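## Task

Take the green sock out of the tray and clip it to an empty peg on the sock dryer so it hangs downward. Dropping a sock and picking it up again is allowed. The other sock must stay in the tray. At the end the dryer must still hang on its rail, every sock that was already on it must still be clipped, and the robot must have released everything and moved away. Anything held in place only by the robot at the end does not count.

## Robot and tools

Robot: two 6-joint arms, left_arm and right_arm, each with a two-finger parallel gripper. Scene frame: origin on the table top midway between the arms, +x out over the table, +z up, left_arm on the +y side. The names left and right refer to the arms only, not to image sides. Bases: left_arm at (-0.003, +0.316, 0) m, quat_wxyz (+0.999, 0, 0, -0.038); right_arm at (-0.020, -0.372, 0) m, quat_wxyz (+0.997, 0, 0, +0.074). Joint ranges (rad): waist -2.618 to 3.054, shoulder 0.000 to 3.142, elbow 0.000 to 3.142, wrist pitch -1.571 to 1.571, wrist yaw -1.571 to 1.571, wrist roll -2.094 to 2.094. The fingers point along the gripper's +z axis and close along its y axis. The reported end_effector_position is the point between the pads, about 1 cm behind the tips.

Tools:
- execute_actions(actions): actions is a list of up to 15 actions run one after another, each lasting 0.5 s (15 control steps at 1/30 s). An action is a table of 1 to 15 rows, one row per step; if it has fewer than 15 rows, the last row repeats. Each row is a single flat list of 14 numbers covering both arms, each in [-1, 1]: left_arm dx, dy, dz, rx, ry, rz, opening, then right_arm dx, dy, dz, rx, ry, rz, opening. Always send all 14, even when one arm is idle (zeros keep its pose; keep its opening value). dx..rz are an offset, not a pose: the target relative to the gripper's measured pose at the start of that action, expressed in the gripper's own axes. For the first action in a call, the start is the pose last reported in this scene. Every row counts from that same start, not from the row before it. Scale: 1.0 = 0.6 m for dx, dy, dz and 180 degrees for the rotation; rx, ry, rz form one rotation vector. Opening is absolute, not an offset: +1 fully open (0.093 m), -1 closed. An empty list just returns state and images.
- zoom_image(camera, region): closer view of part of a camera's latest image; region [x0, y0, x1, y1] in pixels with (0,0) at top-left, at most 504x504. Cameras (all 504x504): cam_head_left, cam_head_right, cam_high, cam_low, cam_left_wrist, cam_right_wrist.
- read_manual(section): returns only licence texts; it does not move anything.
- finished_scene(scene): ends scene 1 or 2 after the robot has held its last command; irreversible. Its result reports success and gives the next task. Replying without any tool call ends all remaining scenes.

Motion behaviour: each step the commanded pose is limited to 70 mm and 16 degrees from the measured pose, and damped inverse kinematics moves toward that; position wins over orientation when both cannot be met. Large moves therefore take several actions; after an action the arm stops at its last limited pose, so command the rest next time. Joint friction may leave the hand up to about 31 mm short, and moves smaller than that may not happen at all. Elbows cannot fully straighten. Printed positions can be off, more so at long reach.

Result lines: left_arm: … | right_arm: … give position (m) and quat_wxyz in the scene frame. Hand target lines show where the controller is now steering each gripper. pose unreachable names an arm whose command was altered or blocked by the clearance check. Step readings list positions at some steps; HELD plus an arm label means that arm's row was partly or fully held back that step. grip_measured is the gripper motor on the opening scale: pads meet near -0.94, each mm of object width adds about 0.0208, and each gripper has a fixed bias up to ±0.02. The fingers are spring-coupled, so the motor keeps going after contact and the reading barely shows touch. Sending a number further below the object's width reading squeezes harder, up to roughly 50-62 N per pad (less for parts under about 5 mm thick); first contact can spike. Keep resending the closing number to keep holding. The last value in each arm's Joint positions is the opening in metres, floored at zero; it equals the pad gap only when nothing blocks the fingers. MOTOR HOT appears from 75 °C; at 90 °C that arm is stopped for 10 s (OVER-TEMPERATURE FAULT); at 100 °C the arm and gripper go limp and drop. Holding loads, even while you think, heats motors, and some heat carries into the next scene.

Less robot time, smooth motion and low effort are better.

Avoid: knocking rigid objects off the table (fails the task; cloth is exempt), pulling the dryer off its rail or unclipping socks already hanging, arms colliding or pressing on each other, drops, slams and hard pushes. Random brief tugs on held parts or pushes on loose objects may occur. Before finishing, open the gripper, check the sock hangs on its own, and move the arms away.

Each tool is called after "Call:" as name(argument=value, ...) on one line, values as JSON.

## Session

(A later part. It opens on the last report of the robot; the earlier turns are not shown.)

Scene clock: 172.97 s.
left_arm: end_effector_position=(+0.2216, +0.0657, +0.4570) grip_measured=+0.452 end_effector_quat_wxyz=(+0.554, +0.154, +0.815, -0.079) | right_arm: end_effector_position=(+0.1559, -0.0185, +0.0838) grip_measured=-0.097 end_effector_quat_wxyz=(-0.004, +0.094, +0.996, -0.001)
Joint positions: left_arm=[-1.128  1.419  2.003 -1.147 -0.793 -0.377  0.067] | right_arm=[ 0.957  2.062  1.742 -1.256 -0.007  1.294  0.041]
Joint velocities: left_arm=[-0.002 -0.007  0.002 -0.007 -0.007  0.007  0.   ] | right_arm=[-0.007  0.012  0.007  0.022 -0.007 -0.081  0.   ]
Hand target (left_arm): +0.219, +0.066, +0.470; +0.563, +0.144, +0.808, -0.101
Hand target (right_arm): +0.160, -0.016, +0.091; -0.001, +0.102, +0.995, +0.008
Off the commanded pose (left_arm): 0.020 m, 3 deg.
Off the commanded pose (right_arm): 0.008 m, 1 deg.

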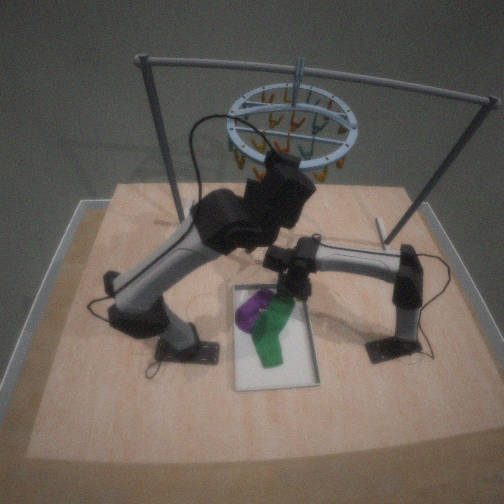

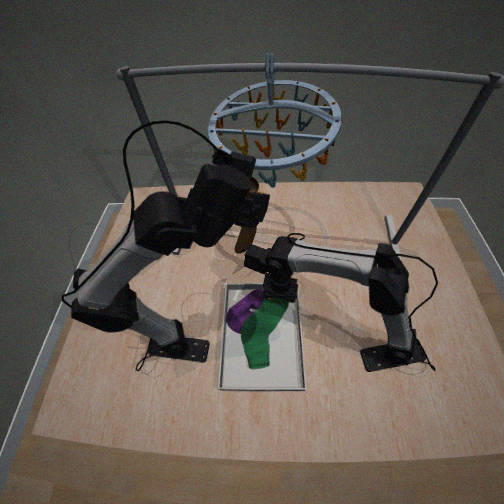

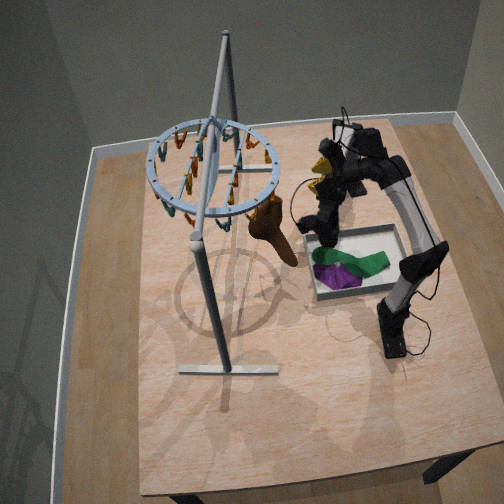

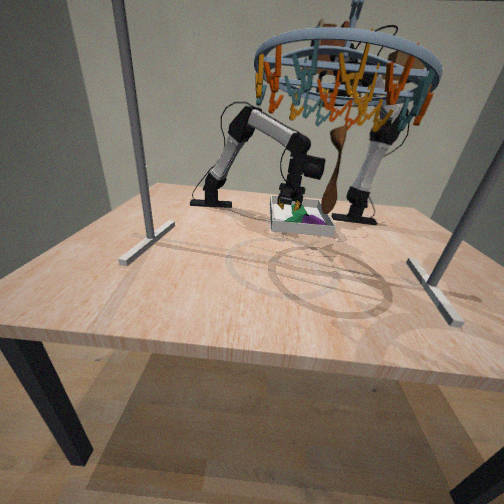

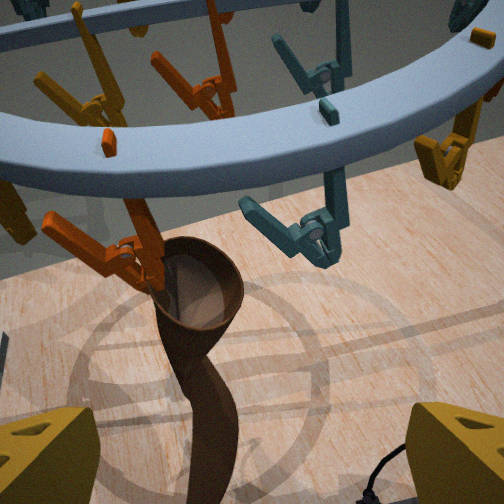

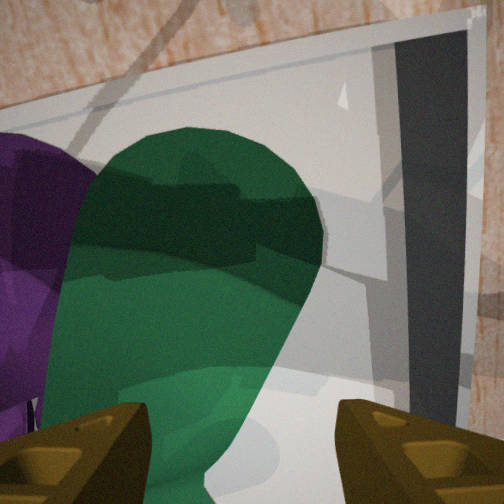

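Call:
zoom_image(camera="cam_left_wrist", region=[220, 80, 420, 280])

Call:
zoom_image(camera="cam_left_wrist", region=[30, 110, 260, 340])

Region (220, 80, 420, 280) of cam_left_wrist's 504x504 image, scaled by 2.520, with more detail than that image has.

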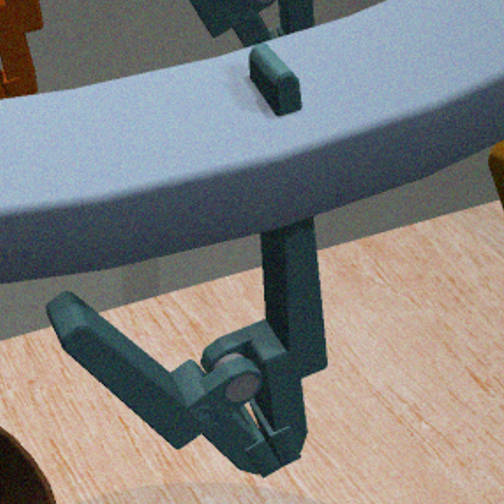

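Region (30, 110, 260, 340) of cam_left_wrist's 504x504 image, scaled by 2.191, with more detail than that image has.

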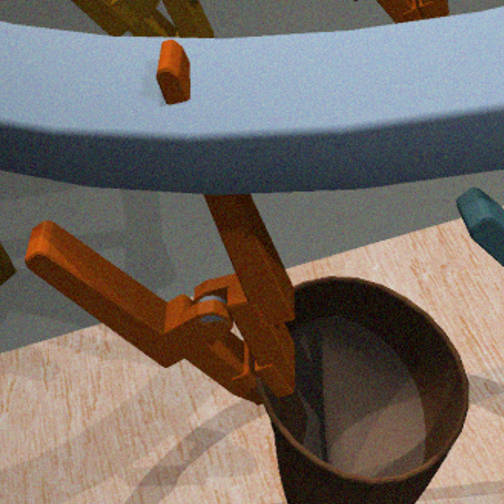

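Call:
zoom_image(camera="cam_left_wrist", region=[0, 150, 120, 270])

Call:
zoom_image(camera="cam_left_wrist", region=[384, 10, 504, 210])

Region (0, 150, 120, 270) of cam_left_wrist's 504x504 image, scaled by 4.200, with more detail than that image has.

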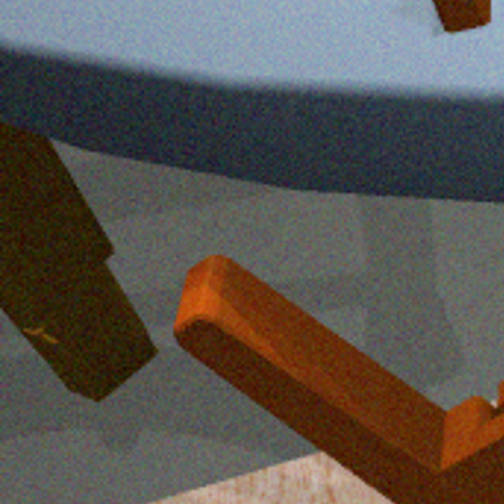

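Region (384, 10, 504, 210) of cam_left_wrist's 504x504 image, scaled by 2.520, with more detail than that image has; it fills the left 302 columns of this view, and the rest is white.

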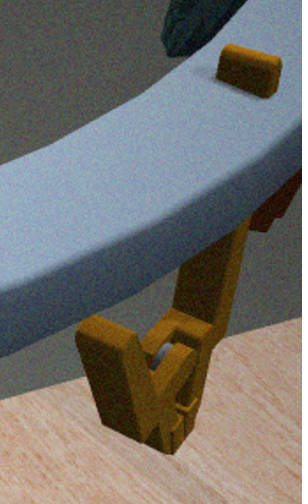

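Call:
execute_actions(actions=[[
[-0.0012,-0.0013,0.0021,-0.0006,0,-0.0007,0.45, -0.0040,0.0010,0.008,0,0,0,-0.1],
[-0.0039,-0.0044,0.0069,-0.0020,0,-0.0022,0.45, -0.0110,0.0026,0.022,0,0,0,-0.1],
[-0.0078,-0.0087,0.0138,-0.0039,0,-0.0044,0.45, -0.0185,0.0044,0.040,0,0,0,-0.1],
[-0.0124,-0.0139,0.0221,-0.0063,0.0001,-0.0071,0.45, -0.0245,0.0058,0.058,0,0,0,-0.1],
[-0.0171,-0.0191,0.0304,-0.0086,0.0001,-0.0098,0.45, -0.0283,0.0067,0.074,0,0,0,-0.1],
[-0.0217,-0.0244,0.0386,-0.0110,0.0001,-0.0124,0.45, -0.0283,0.0067,0.088,0,0,0,-0.1],
[-0.0264,-0.0296,0.0469,-0.0133,0.0001,-0.0151,0.45, -0.0283,0.0067,0.099,0,0,0,-0.1],
[-0.0303,-0.0339,0.0538,-0.0153,0.0002,-0.0173,0.45, -0.0283,0.0067,0.108,0,0,0,-0.1],
[-0.0338,-0.0378,0.0600,-0.0171,0.0002,-0.0193,0.45, -0.0283,0.0067,0.116,0,0,0,-0.1],
[-0.0365,-0.0409,0.0649,-0.0184,0.0002,-0.0209,0.45, -0.0283,0.0067,0.123,0,0,0,-0.1],
[-0.0380,-0.0426,0.0676,-0.0192,0.0002,-0.0218,0.45, -0.0283,0.0067,0.130,0,0,0,-0.1],
[-0.0388,-0.0435,0.0690,-0.0196,0.0002,-0.0222,0.45, -0.0283,0.0067,0.136,0,0,0,-0.1],
[-0.0388,-0.0435,0.0690,-0.0196,0.0002,-0.0222,0.45, -0.0283,0.0067,0.141,0,0,0,-0.1],
[-0.0388,-0.0435,0.0690,-0.0196,0.0002,-0.0222,0.45, -0.0283,0.0067,0.1455,0,0,0,-0.1]
]])

Scene clock: 283.53 s.
left_arm: end_effector_position=(+0.2552, +0.0183, +0.4486) grip_measured=+0.452 end_effector_quat_wxyz=(+0.548, +0.128, +0.824, -0.066) | right_arm: end_effector_position=(+0.1699, -0.0173, +0.0215) grip_measured=-0.098 end_effector_quat_wxyz=(-0.004, +0.097, +0.995, +0.001)
Joint positions: left_arm=[-1.092  1.643  2.192 -1.145 -0.801 -0.419  0.067] | right_arm=[ 0.927  2.133  1.6   -1.038 -0.008  1.27   0.04 ]
Joint velocities: left_arm=[-0.002  0.193  0.144  0.037  0.081 -0.066  0.001] | right_arm=[-0.002  0.007 -0.1    0.11   0.007 -0.022  0.001]
Hand target (left_arm): +0.257, +0.026, +0.461; +0.556, +0.109, +0.821, -0.073
Hand target (right_arm): +0.171, -0.019, -0.002; -0.004, +0.094, +0.996, -0.003
Off the commanded pose (left_arm): 0.015 m, 2 deg.
Off the commanded pose (right_arm): 0.025 m, 0 deg.
Step readings (end_effector_position):
0: left_arm (+0.2216, +0.0657, +0.4570) | right_arm (+0.1559, -0.0185, +0.0838)
1: left_arm (+0.2216, +0.0657, +0.4570) | right_arm (+0.1559, -0.0185, +0.0838)
2: left_arm (+0.2216, +0.0657, +0.4570) | right_arm (+0.1563, -0.0180, +0.0838)
4: left_arm (+0.2226, +0.0641, +0.4564) | right_arm (+0.1593, -0.0164, +0.0798)
8: left_arm (+0.2353, +0.0491, +0.4570) | right_arm (+0.1659, -0.0216, +0.0503)
15: end_effector_position above

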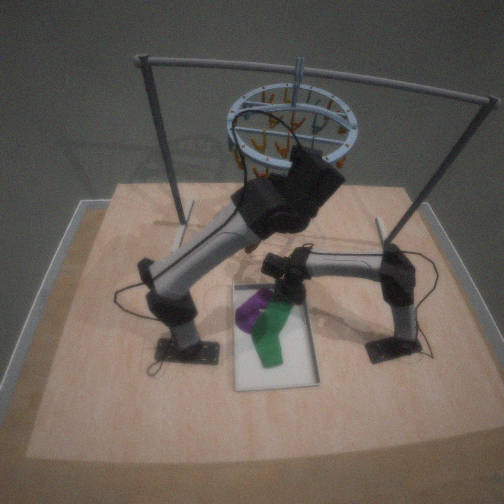

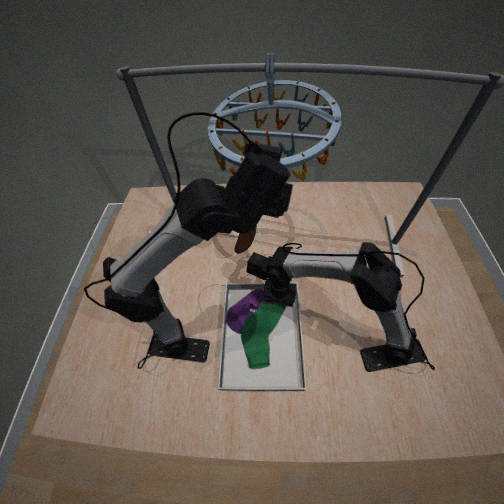

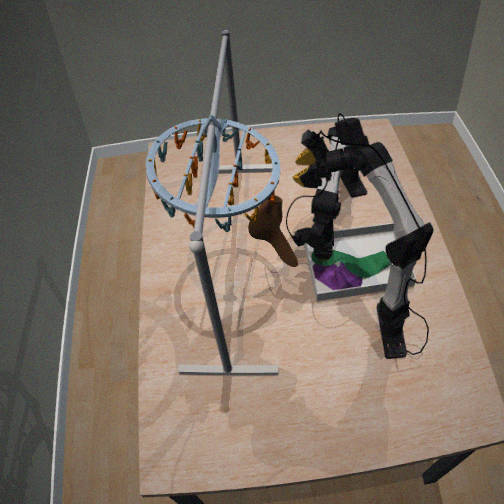

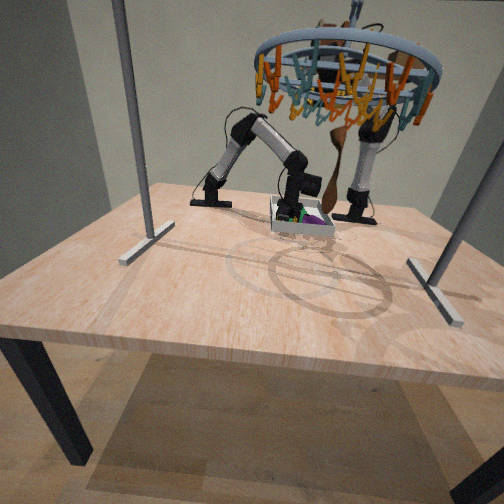

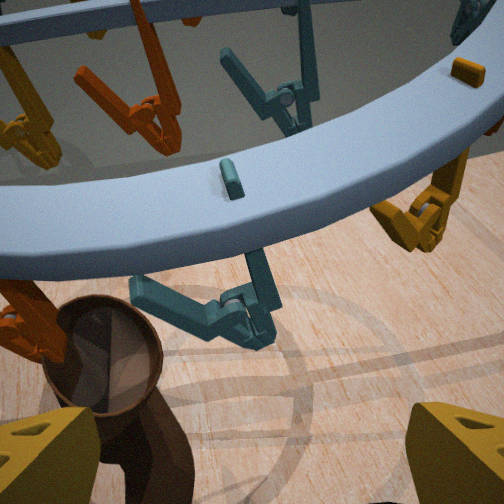

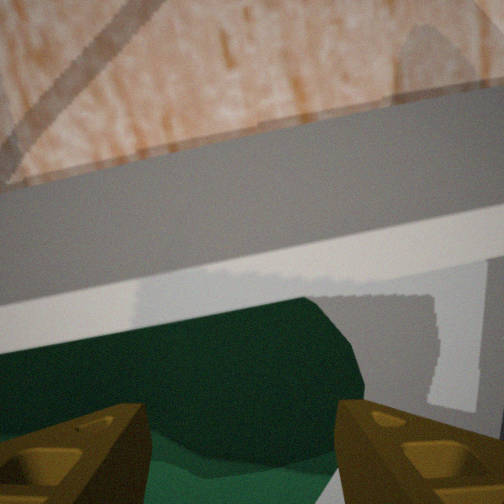

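Call:
execute_actions(actions=[])

Scene clock: 285.10 s.
left_arm: end_effector_position=(+0.2553, +0.0190, +0.4526) grip_measured=+0.452 end_effector_quat_wxyz=(+0.550, +0.121, +0.823, -0.071) | right_arm: end_effector_position=(+0.1716, -0.0141, +0.0220) grip_measured=-0.098 end_effector_quat_wxyz=(-0.001, +0.096, +0.995, +0.009)
Joint positions: left_arm=[-1.092  1.648  2.211 -1.15  -0.804 -0.429  0.067] | right_arm=[ 0.927  2.132  1.6   -1.023 -0.008  1.268  0.04 ]
Joint velocities: left_arm=[ 0.012 -0.002  0.012  0.007  0.051 -0.066 -0.002] | right_arm=[ 0.012 -0.002 -0.002  0.007  0.007 -0.081 -0.001]
Hand target (left_arm): +0.257, +0.026, +0.461; +0.556, +0.109, +0.821, -0.073
Hand target (right_arm): +0.171, -0.019, -0.002; -0.004, +0.094, +0.996, -0.003
Off the commanded pose (left_arm): 0.011 m, 1 deg.
Off the commanded pose (right_arm): 0.026 m, 1 deg.

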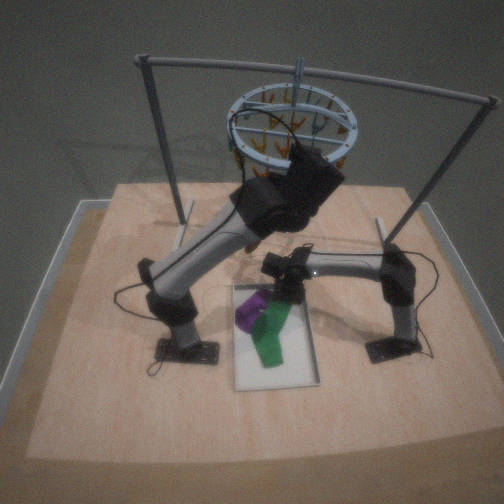

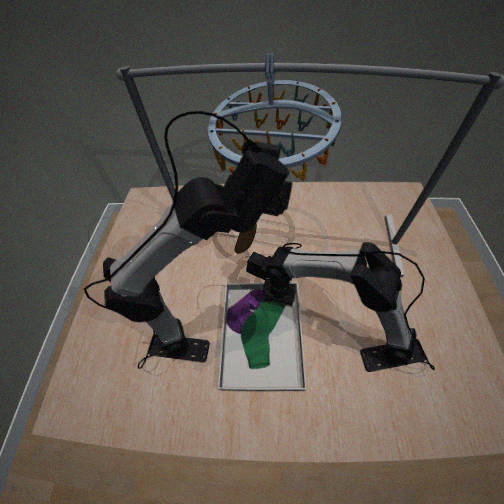

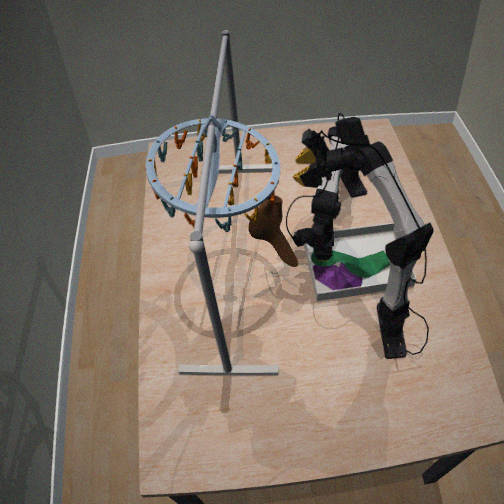

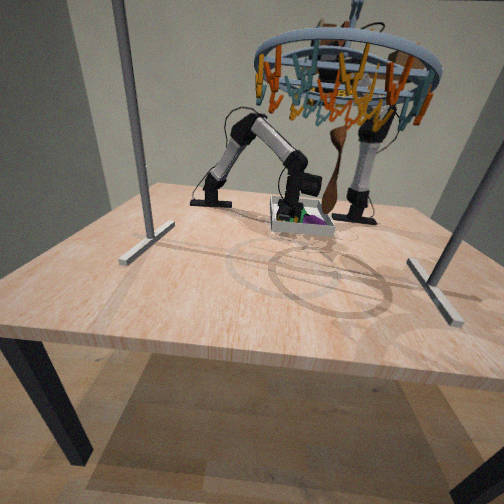

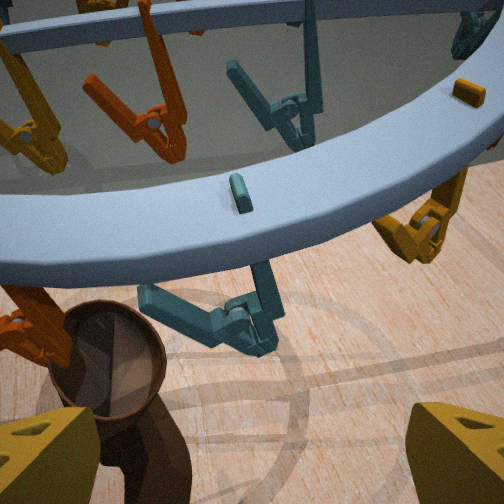

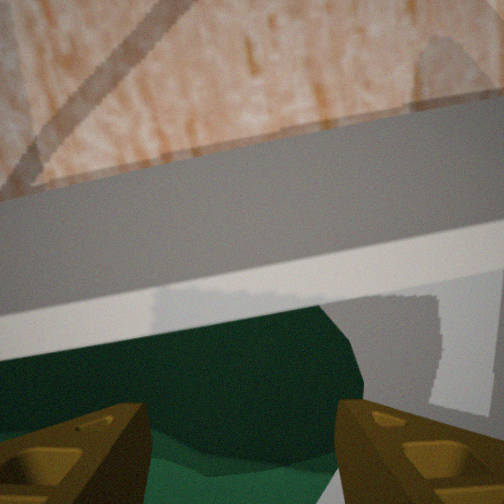

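Call:
zoom_image(camera="cam_left_wrist", region=[120, 160, 320, 380])

Call:
zoom_image(camera="cam_right_wrist", region=[100, 290, 420, 504])

Region (120, 160, 320, 380) of cam_left_wrist's 504x504 image, scaled by 2.291, with more detail than that image has; it fills the left 458 columns of this view, and the rest is white.

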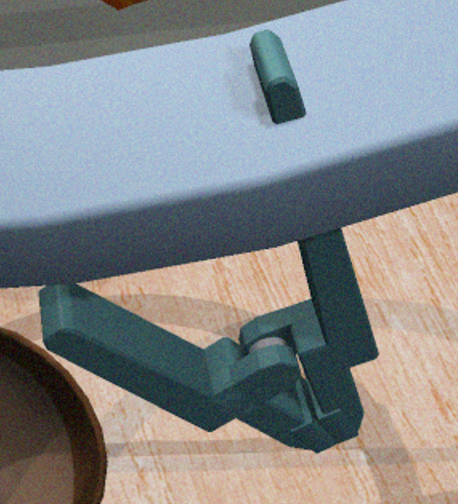

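Region (100, 290, 420, 504) of cam_right_wrist's 504x504 image, scaled by 1.575, with more detail than that image has; it fills the top 337 rows of this view, and the rest is white.

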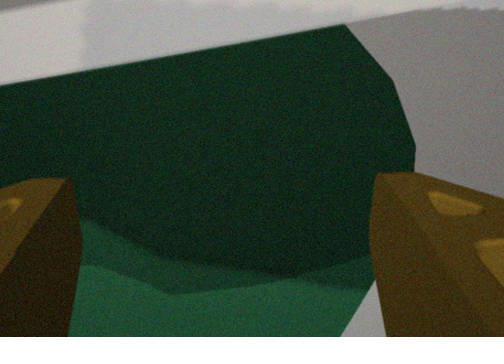

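Call:
execute_actions(actions=[[
[-0.0004,0.0007,0.0017,0,0,0,0.45, 0,-0.005,0.036,0,0,0,-0.2],
[-0.0013,0.0024,0.0056,0,0,0,0.45, 0,-0.005,0.036,0,0,0,-0.33],
[-0.0025,0.0048,0.0111,0,0,0,0.45, 0,-0.005,0.036,0,0,0,-0.46],
[-0.0041,0.0077,0.0178,0,0,0,0.45, 0,-0.005,0.036,0,0,0,-0.59],
[-0.0056,0.0106,0.0245,0,0,0,0.45, 0,-0.005,0.036,0,0,0,-0.72],
[-0.0071,0.0136,0.0312,0,0,0,0.45, 0,-0.005,0.036,0,0,0,-0.85],
[-0.0086,0.0165,0.0379,0,0,0,0.45, 0,-0.005,0.034,0,0,0,-0.95],
[-0.0099,0.0189,0.0434,0,0,0,0.45, 0,-0.005,0.030,0,0,0,-1],
[-0.0110,0.0211,0.0485,0,0,0,0.45, 0,-0.004,0.020,0,0,0,-1],
[-0.0119,0.0227,0.0524,0,0,0,0.45, 0.002,-0.003,0.005,0,0,0,-1],
[-0.0124,0.0237,0.0546,0,0,0,0.45, 0.005,-0.002,-0.015,0,0,0,-1],
[-0.0127,0.0242,0.0557,0,0,0,0.45, 0.008,-0.002,-0.040,0,0,0,-1],
[-0.0127,0.0242,0.0557,0,0,0,0.45, 0.011,-0.002,-0.065,0,0,0,-1],
[-0.0127,0.0242,0.0557,0,0,0,0.45, 0.014,-0.002,-0.090,0,0,0,-1],
[-0.0127,0.0242,0.0557,0,0,0,0.45, 0.017,-0.002,-0.115,0,0,0,-1]
]])

Scene clock: 341.97 s.
left_arm: end_effector_position=(+0.2877, +0.0319, +0.4570) grip_measured=+0.452 end_effector_quat_wxyz=(+0.556, +0.108, +0.821, -0.070) | right_arm: end_effector_position=(+0.1706, -0.0121, +0.0425) grip_measured=-1.000 end_effector_quat_wxyz=(-0.001, +0.097, +0.995, +0.016)
Joint positions: left_arm=[-0.976  1.648  2.202 -1.075 -0.725 -0.359  0.067] | right_arm=[ 0.929  2.105  1.641 -1.079 -0.015  1.271  0.   ]
Joint velocities: left_arm=[ 0.002 -0.002 -0.144  0.139  0.11   0.037 -0.001] | right_arm=[ 0.027 -0.252  0.711 -1.033  0.051  0.022  0.   ]
Hand target (left_arm): +0.292, +0.024, +0.448; +0.550, +0.121, +0.823, -0.070
Hand target (right_arm): +0.162, -0.016, +0.087; +0.002, +0.096, +0.995, +0.017
Off the commanded pose (left_arm): 0.014 m, 2 deg.
Off the commanded pose (right_arm): 0.049 m, 1 deg.
Step readings (end_effector_position):
0: left_arm (+0.2553, +0.0190, +0.4526) | right_arm (+0.1716, -0.0141, +0.0220)
1: left_arm (+0.2553, +0.0190, +0.4526) | right_arm (+0.1716, -0.0139, +0.0214)
2: left_arm (+0.2553, +0.0190, +0.4526) | right_arm (+0.1720, -0.0126, +0.0215)
4: left_arm (+0.2572, +0.0196, +0.4525) | right_arm (+0.1734, -0.0097, +0.0216)
8: left_arm (+0.2725, +0.0281, +0.4545) | right_arm (+0.1752, -0.0053, +0.0222)
15: end_effector_position above

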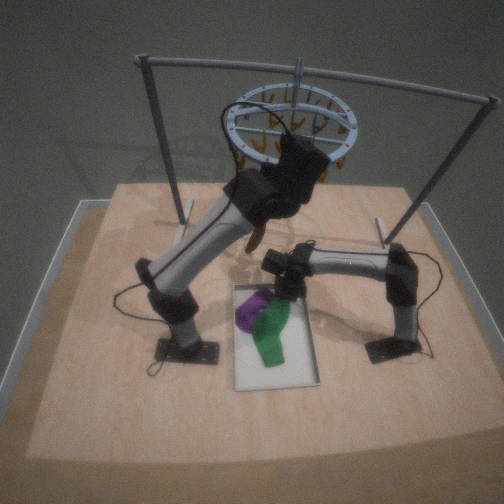

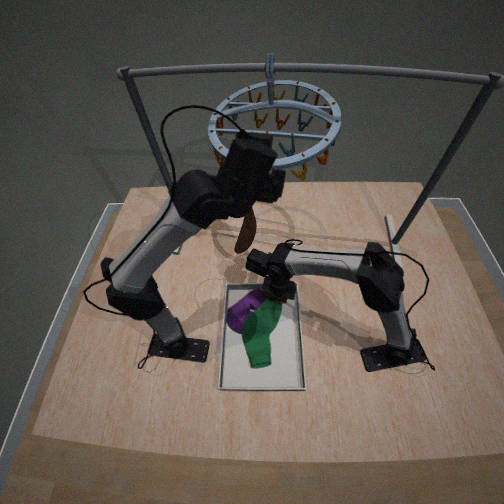

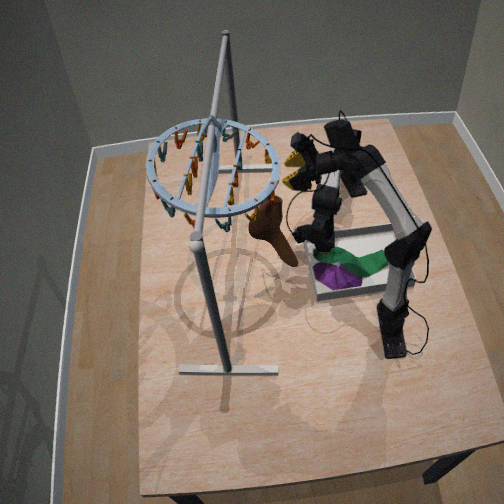

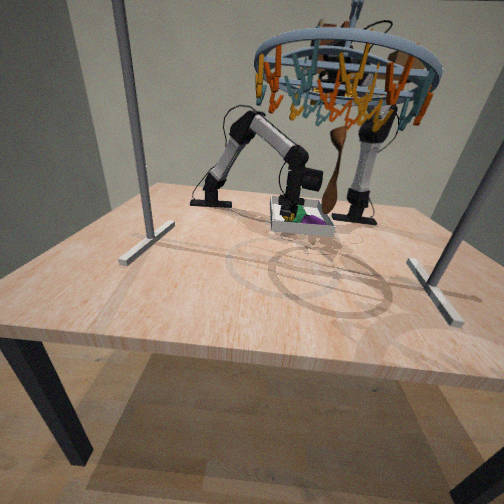

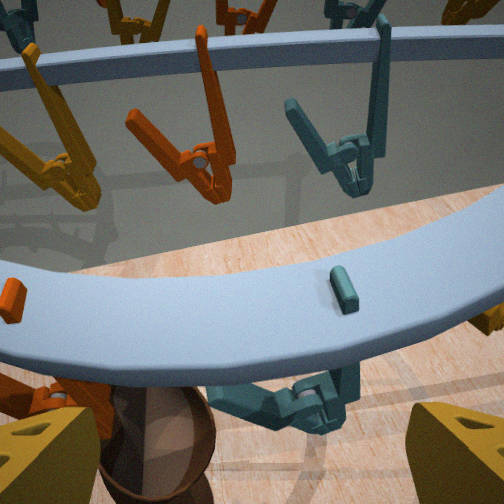

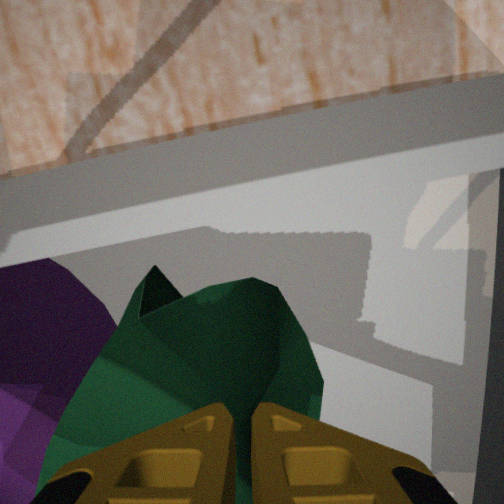

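Call:
execute_actions(actions=[])

Scene clock: 343.70 s.
left_arm: end_effector_position=(+0.2876, +0.0273, +0.4550) grip_measured=+0.452 end_effector_quat_wxyz=(+0.554, +0.118, +0.821, -0.075) | right_arm: end_effector_position=(+0.1639, -0.0162, +0.0859) grip_measured=-1.000 end_effector_quat_wxyz=(+0.001, +0.095, +0.995, +0.023)
Joint positions: left_arm=[-0.976  1.648  2.192 -1.061 -0.706 -0.345  0.067] | right_arm=[ 0.938  2.037  1.712 -1.203 -0.015  1.277  0.   ]
Joint velocities: left_arm=[-0.002 -0.002 -0.002  0.081  0.022  0.022 -0.   ] | right_arm=[ 0.012 -0.007 -0.007 -0.037  0.022  0.022  0.   ]
Hand target (left_arm): +0.292, +0.024, +0.448; +0.550, +0.121, +0.823, -0.071
Hand target (right_arm): +0.162, -0.016, +0.087; +0.002, +0.096, +0.995, +0.017
Off the commanded pose (left_arm): 0.010 m, 1 deg.
Off the commanded pose (right_arm): 0.006 m, 2 deg.

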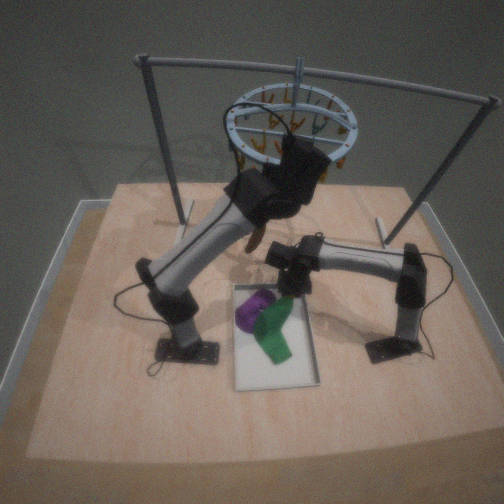

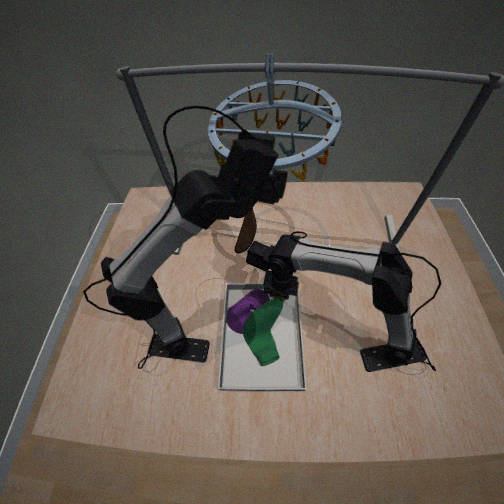

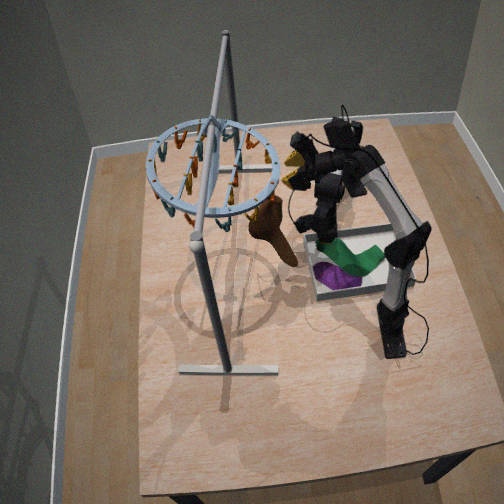

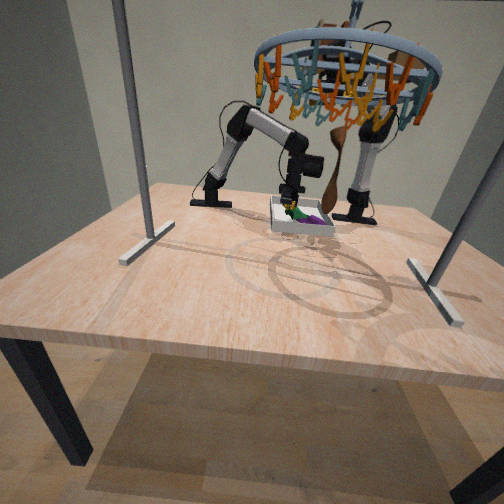

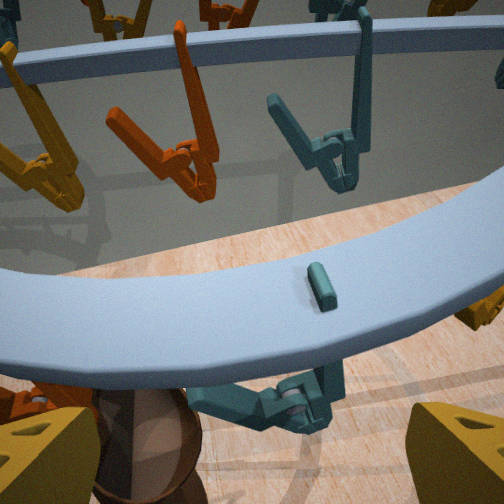

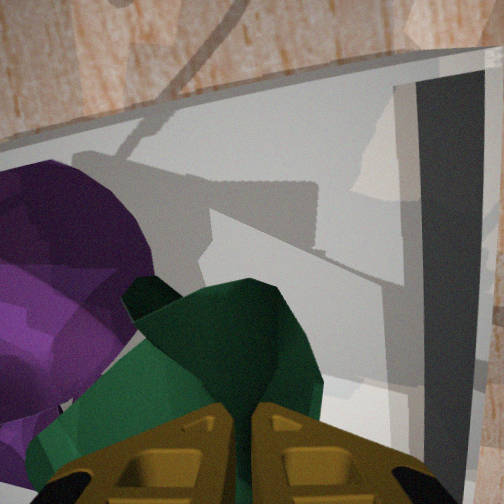

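Call:
execute_actions(actions=[[
[0.0020,-0.0021,0.0032,0,0,0,0.45, -0.0013,-0.0001,-0.0038,-0.0063,-0.0123,-0.0008,-1],
[0.0059,-0.0064,0.0095,0,0,0,0.45, -0.0044,-0.0002,-0.0133,-0.0164,-0.0321,-0.0022,-1],
[0.0110,-0.0118,0.0175,0,0,0,0.45, -0.0088,-0.0004,-0.0267,-0.0278,-0.0543,-0.0037,-1],
[0.0161,-0.0166,0.0273,0,0,0,0.45, -0.0138,-0.0006,-0.0419,-0.0391,-0.0765,-0.0052,-1],
[0.0209,-0.0204,0.0374,0,0,0,0.45, -0.0195,-0.0009,-0.0591,-0.0505,-0.0988,-0.0067,-1],
[0.0249,-0.0229,0.0463,0,0,0,0.45, -0.0251,-0.0011,-0.0762,-0.0606,-0.1185,-0.0080,-1],
[0.0280,-0.0246,0.0537,0,0,0,0.45, -0.0308,-0.0014,-0.0933,-0.0707,-0.1383,-0.0094,-1],
[0.0300,-0.0271,0.0601,0,0,0,0.45, -0.0364,-0.0016,-0.1105,-0.0808,-0.1580,-0.0107,-1],
[0.0294,-0.0253,0.0617,0,0,0,0.45, -0.0421,-0.0019,-0.1276,-0.0909,-0.1778,-0.0120,-1],
[0.0289,-0.0241,0.0628,0,0,0,0.45, -0.0477,-0.0021,-0.1448,-0.1010,-0.1975,-0.0134,-1],
[0.0287,-0.0235,0.0633,0,0,0,0.45, -0.0528,-0.0024,-0.1600,-0.1111,-0.2173,-0.0147,-1],
[0.0287,-0.0235,0.0633,0,0,0,0.45, -0.0571,-0.0025,-0.1734,-0.1212,-0.2370,-0.0160,-1],
[0.0287,-0.0235,0.0633,0,0,0,0.45, -0.0603,-0.0027,-0.1829,-0.1312,-0.2568,-0.0174,-1],
[0.0287,-0.0235,0.0633,0,0,0,0.45, -0.0628,-0.0028,-0.1905,-0.1413,-0.2765,-0.0187,-1]
]])

Scene clock: 408.40 s.
left_arm: end_effector_position=(+0.3064, +0.0114, +0.4264) grip_measured=+0.452 end_effector_quat_wxyz=(+0.549, +0.119, +0.824, -0.069) | right_arm: end_effector_position=(+0.1840, -0.0327, +0.1982) grip_measured=-1.000 end_effector_quat_wxyz=(+0.278, +0.083, +0.944, +0.154)
Joint positions: left_arm=[-0.949  1.656  2.063 -0.931 -0.687 -0.333  0.067] | right_arm=[ 1.064  1.615  1.457 -0.925  0.445  1.276  0.   ]
Joint velocities: left_arm=[ 0.002 -0.012 -0.007  0.198 -0.022 -0.007 -0.   ] | right_arm=[ 0.271 -0.706 -0.926  1.033  1.194 -0.242  0.   ]
Hand target (left_arm): +0.312, +0.007, +0.424; +0.553, +0.118, +0.821, -0.074
Hand target (right_arm): +0.197, -0.034, +0.203; +0.361, +0.084, +0.915, +0.158
Off the commanded pose (left_arm): 0.007 m, 1 deg.
Off the commanded pose (right_arm): 0.016 m, 20 deg; orientation clipped at the last step of the last action.
Step readings (end_effector_position):
0: left_arm (+0.2876, +0.0273, +0.4550) | right_arm (+0.1639, -0.0162, +0.0859)
1: left_arm (+0.2876, +0.0273, +0.4550) | right_arm (+0.1644, -0.0161, +0.0861)
2: left_arm (+0.2876, +0.0272, +0.4551) | right_arm (+0.1656, -0.0163, +0.0865)
4: left_arm (+0.2890, +0.0249, +0.4537) | right_arm (+0.1660, -0.0208, +0.0902)
8: left_arm (+0.2960, +0.0165, +0.4368) | right_arm (+0.1624, -0.0277, +0.1244)
15: end_effector_position above

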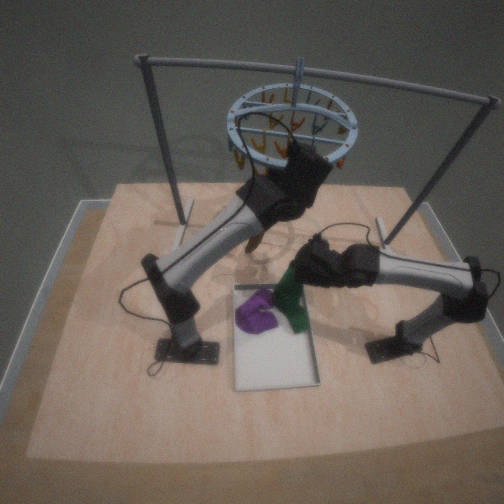

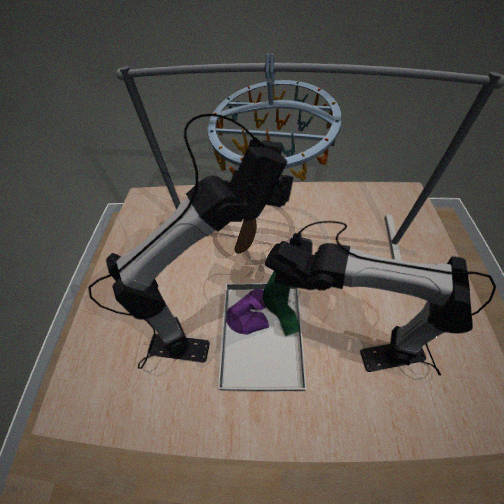

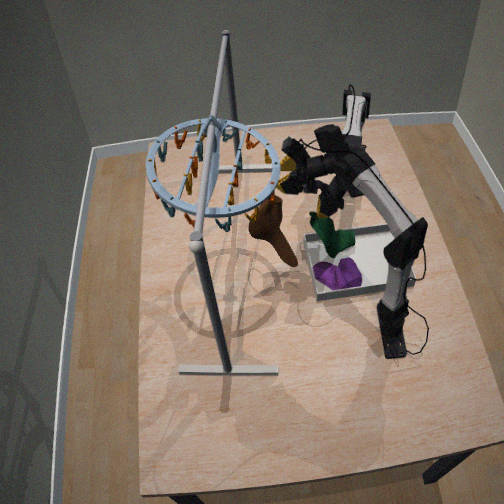

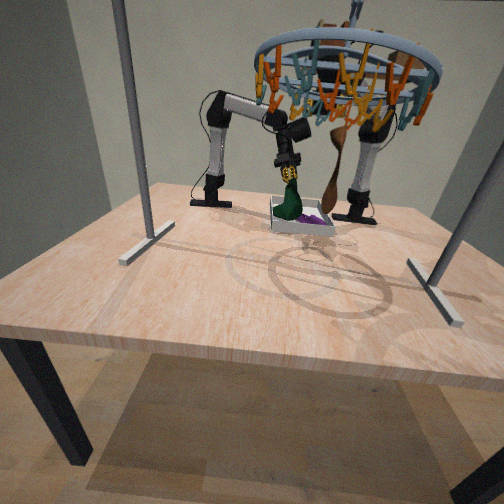

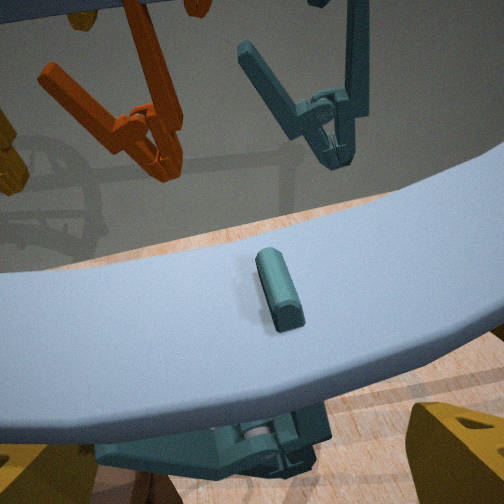

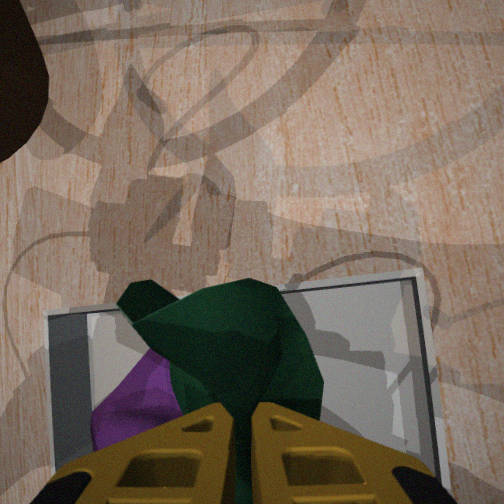

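Call:
execute_actions(actions=[])

Scene clock: 409.27 s.
left_arm: end_effector_position=(+0.3074, +0.0088, +0.4304) grip_measured=+0.452 end_effector_quat_wxyz=(+0.555, +0.116, +0.820, -0.077) | right_arm: end_effector_position=(+0.1985, -0.0340, +0.2092) grip_measured=-1.000 end_effector_quat_wxyz=(+0.358, +0.091, +0.915, +0.163)
Joint positions: left_arm=[-0.949  1.656  2.063 -0.907 -0.683 -0.329  0.067] | right_arm=[ 1.089  1.585  1.386 -0.8    0.607  1.252  0.   ]
Joint velocities: left_arm=[ 0.007 -0.002 -0.017 -0.037  0.007  0.022 -0.002] | right_arm=[-0.012  0.002  0.012  0.022  0.037 -0.022  0.   ]
Hand target (left_arm): +0.312, +0.007, +0.424; +0.553, +0.118, +0.821, -0.074
Hand target (right_arm): +0.197, -0.034, +0.203; +0.361, +0.084, +0.915, +0.158
Off the commanded pose (left_arm): 0.007 m, 0 deg.
Off the commanded pose (right_arm): 0.010 m, 11 deg; orientation clipped at the last step of the last action.

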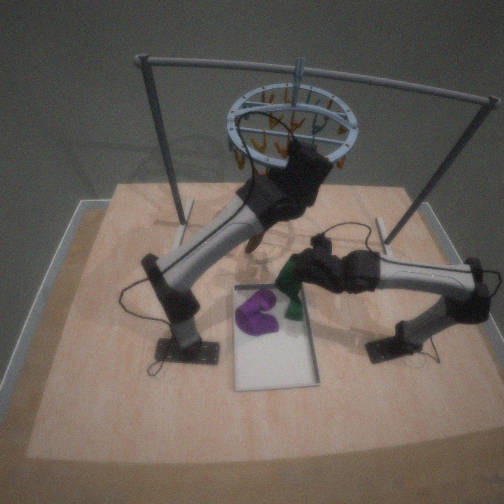

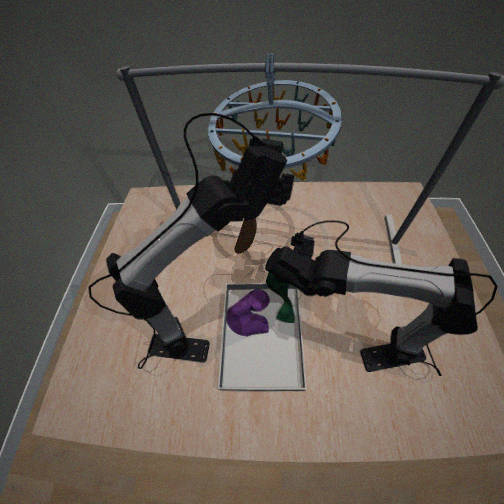

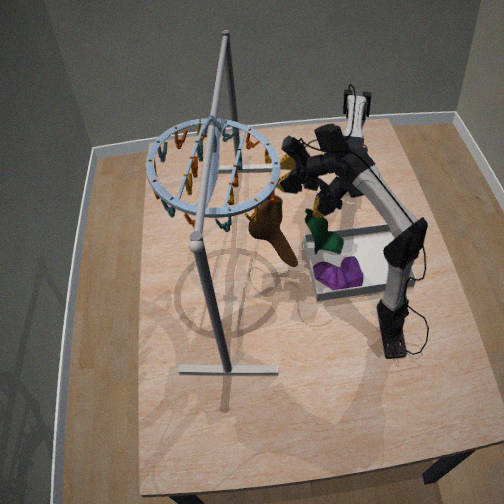

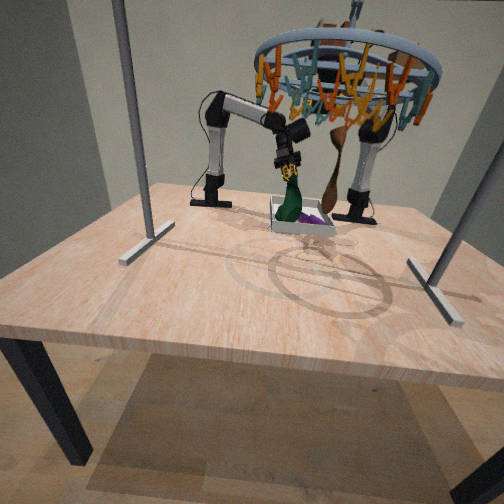

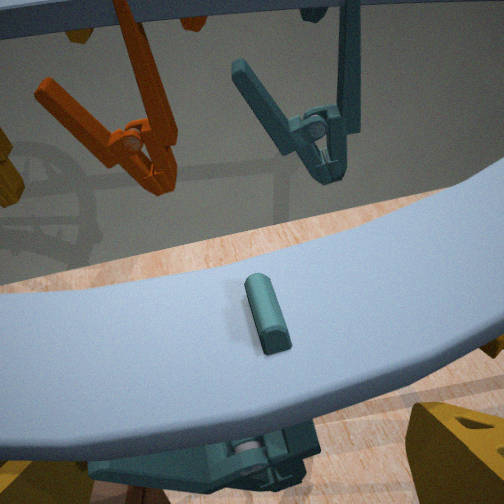

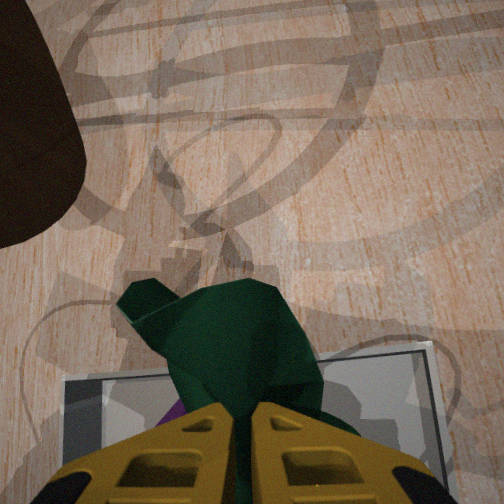

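Call:
zoom_image(camera="cam_right_wrist", region=[90, 250, 390, 504])

Call:
zoom_image(camera="cam_low", region=[250, 140, 340, 240])

Call:
zoom_image(camera="cam_high", region=[270, 170, 370, 270])

Region (90, 250, 390, 504) of cam_right_wrist's 504x504 image, scaled by 1.680, with more detail than that image has; it fills the top 427 rows of this view, and the rest is white.

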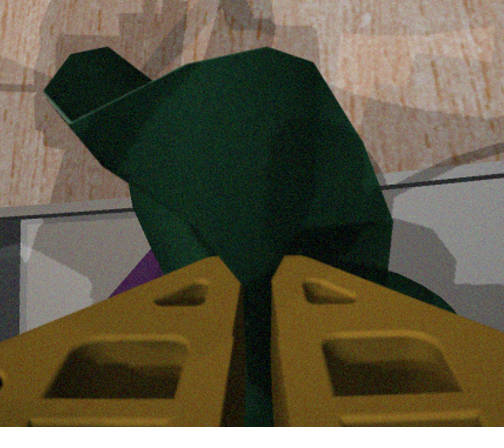

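Region (250, 140, 340, 240) of cam_low's 504x504 image, scaled by 5.040, with more detail than that image has; it fills the left 454 columns of this view, and the rest is white.

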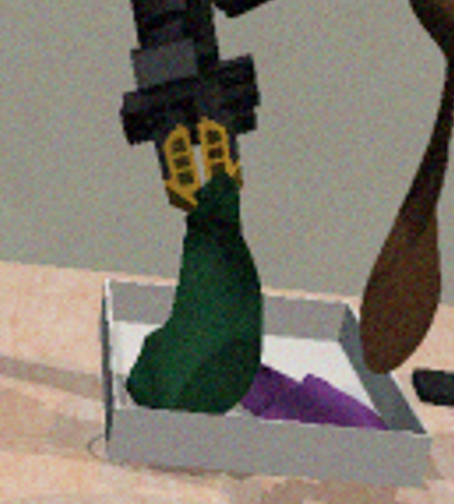

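Region (270, 170, 370, 270) of cam_high's 504x504 image, scaled by 5.040, with more detail than that image has.

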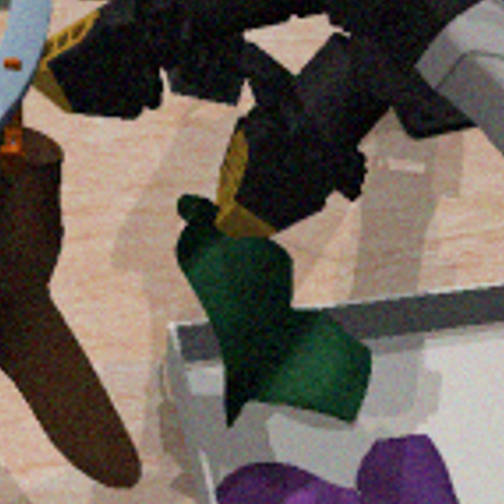

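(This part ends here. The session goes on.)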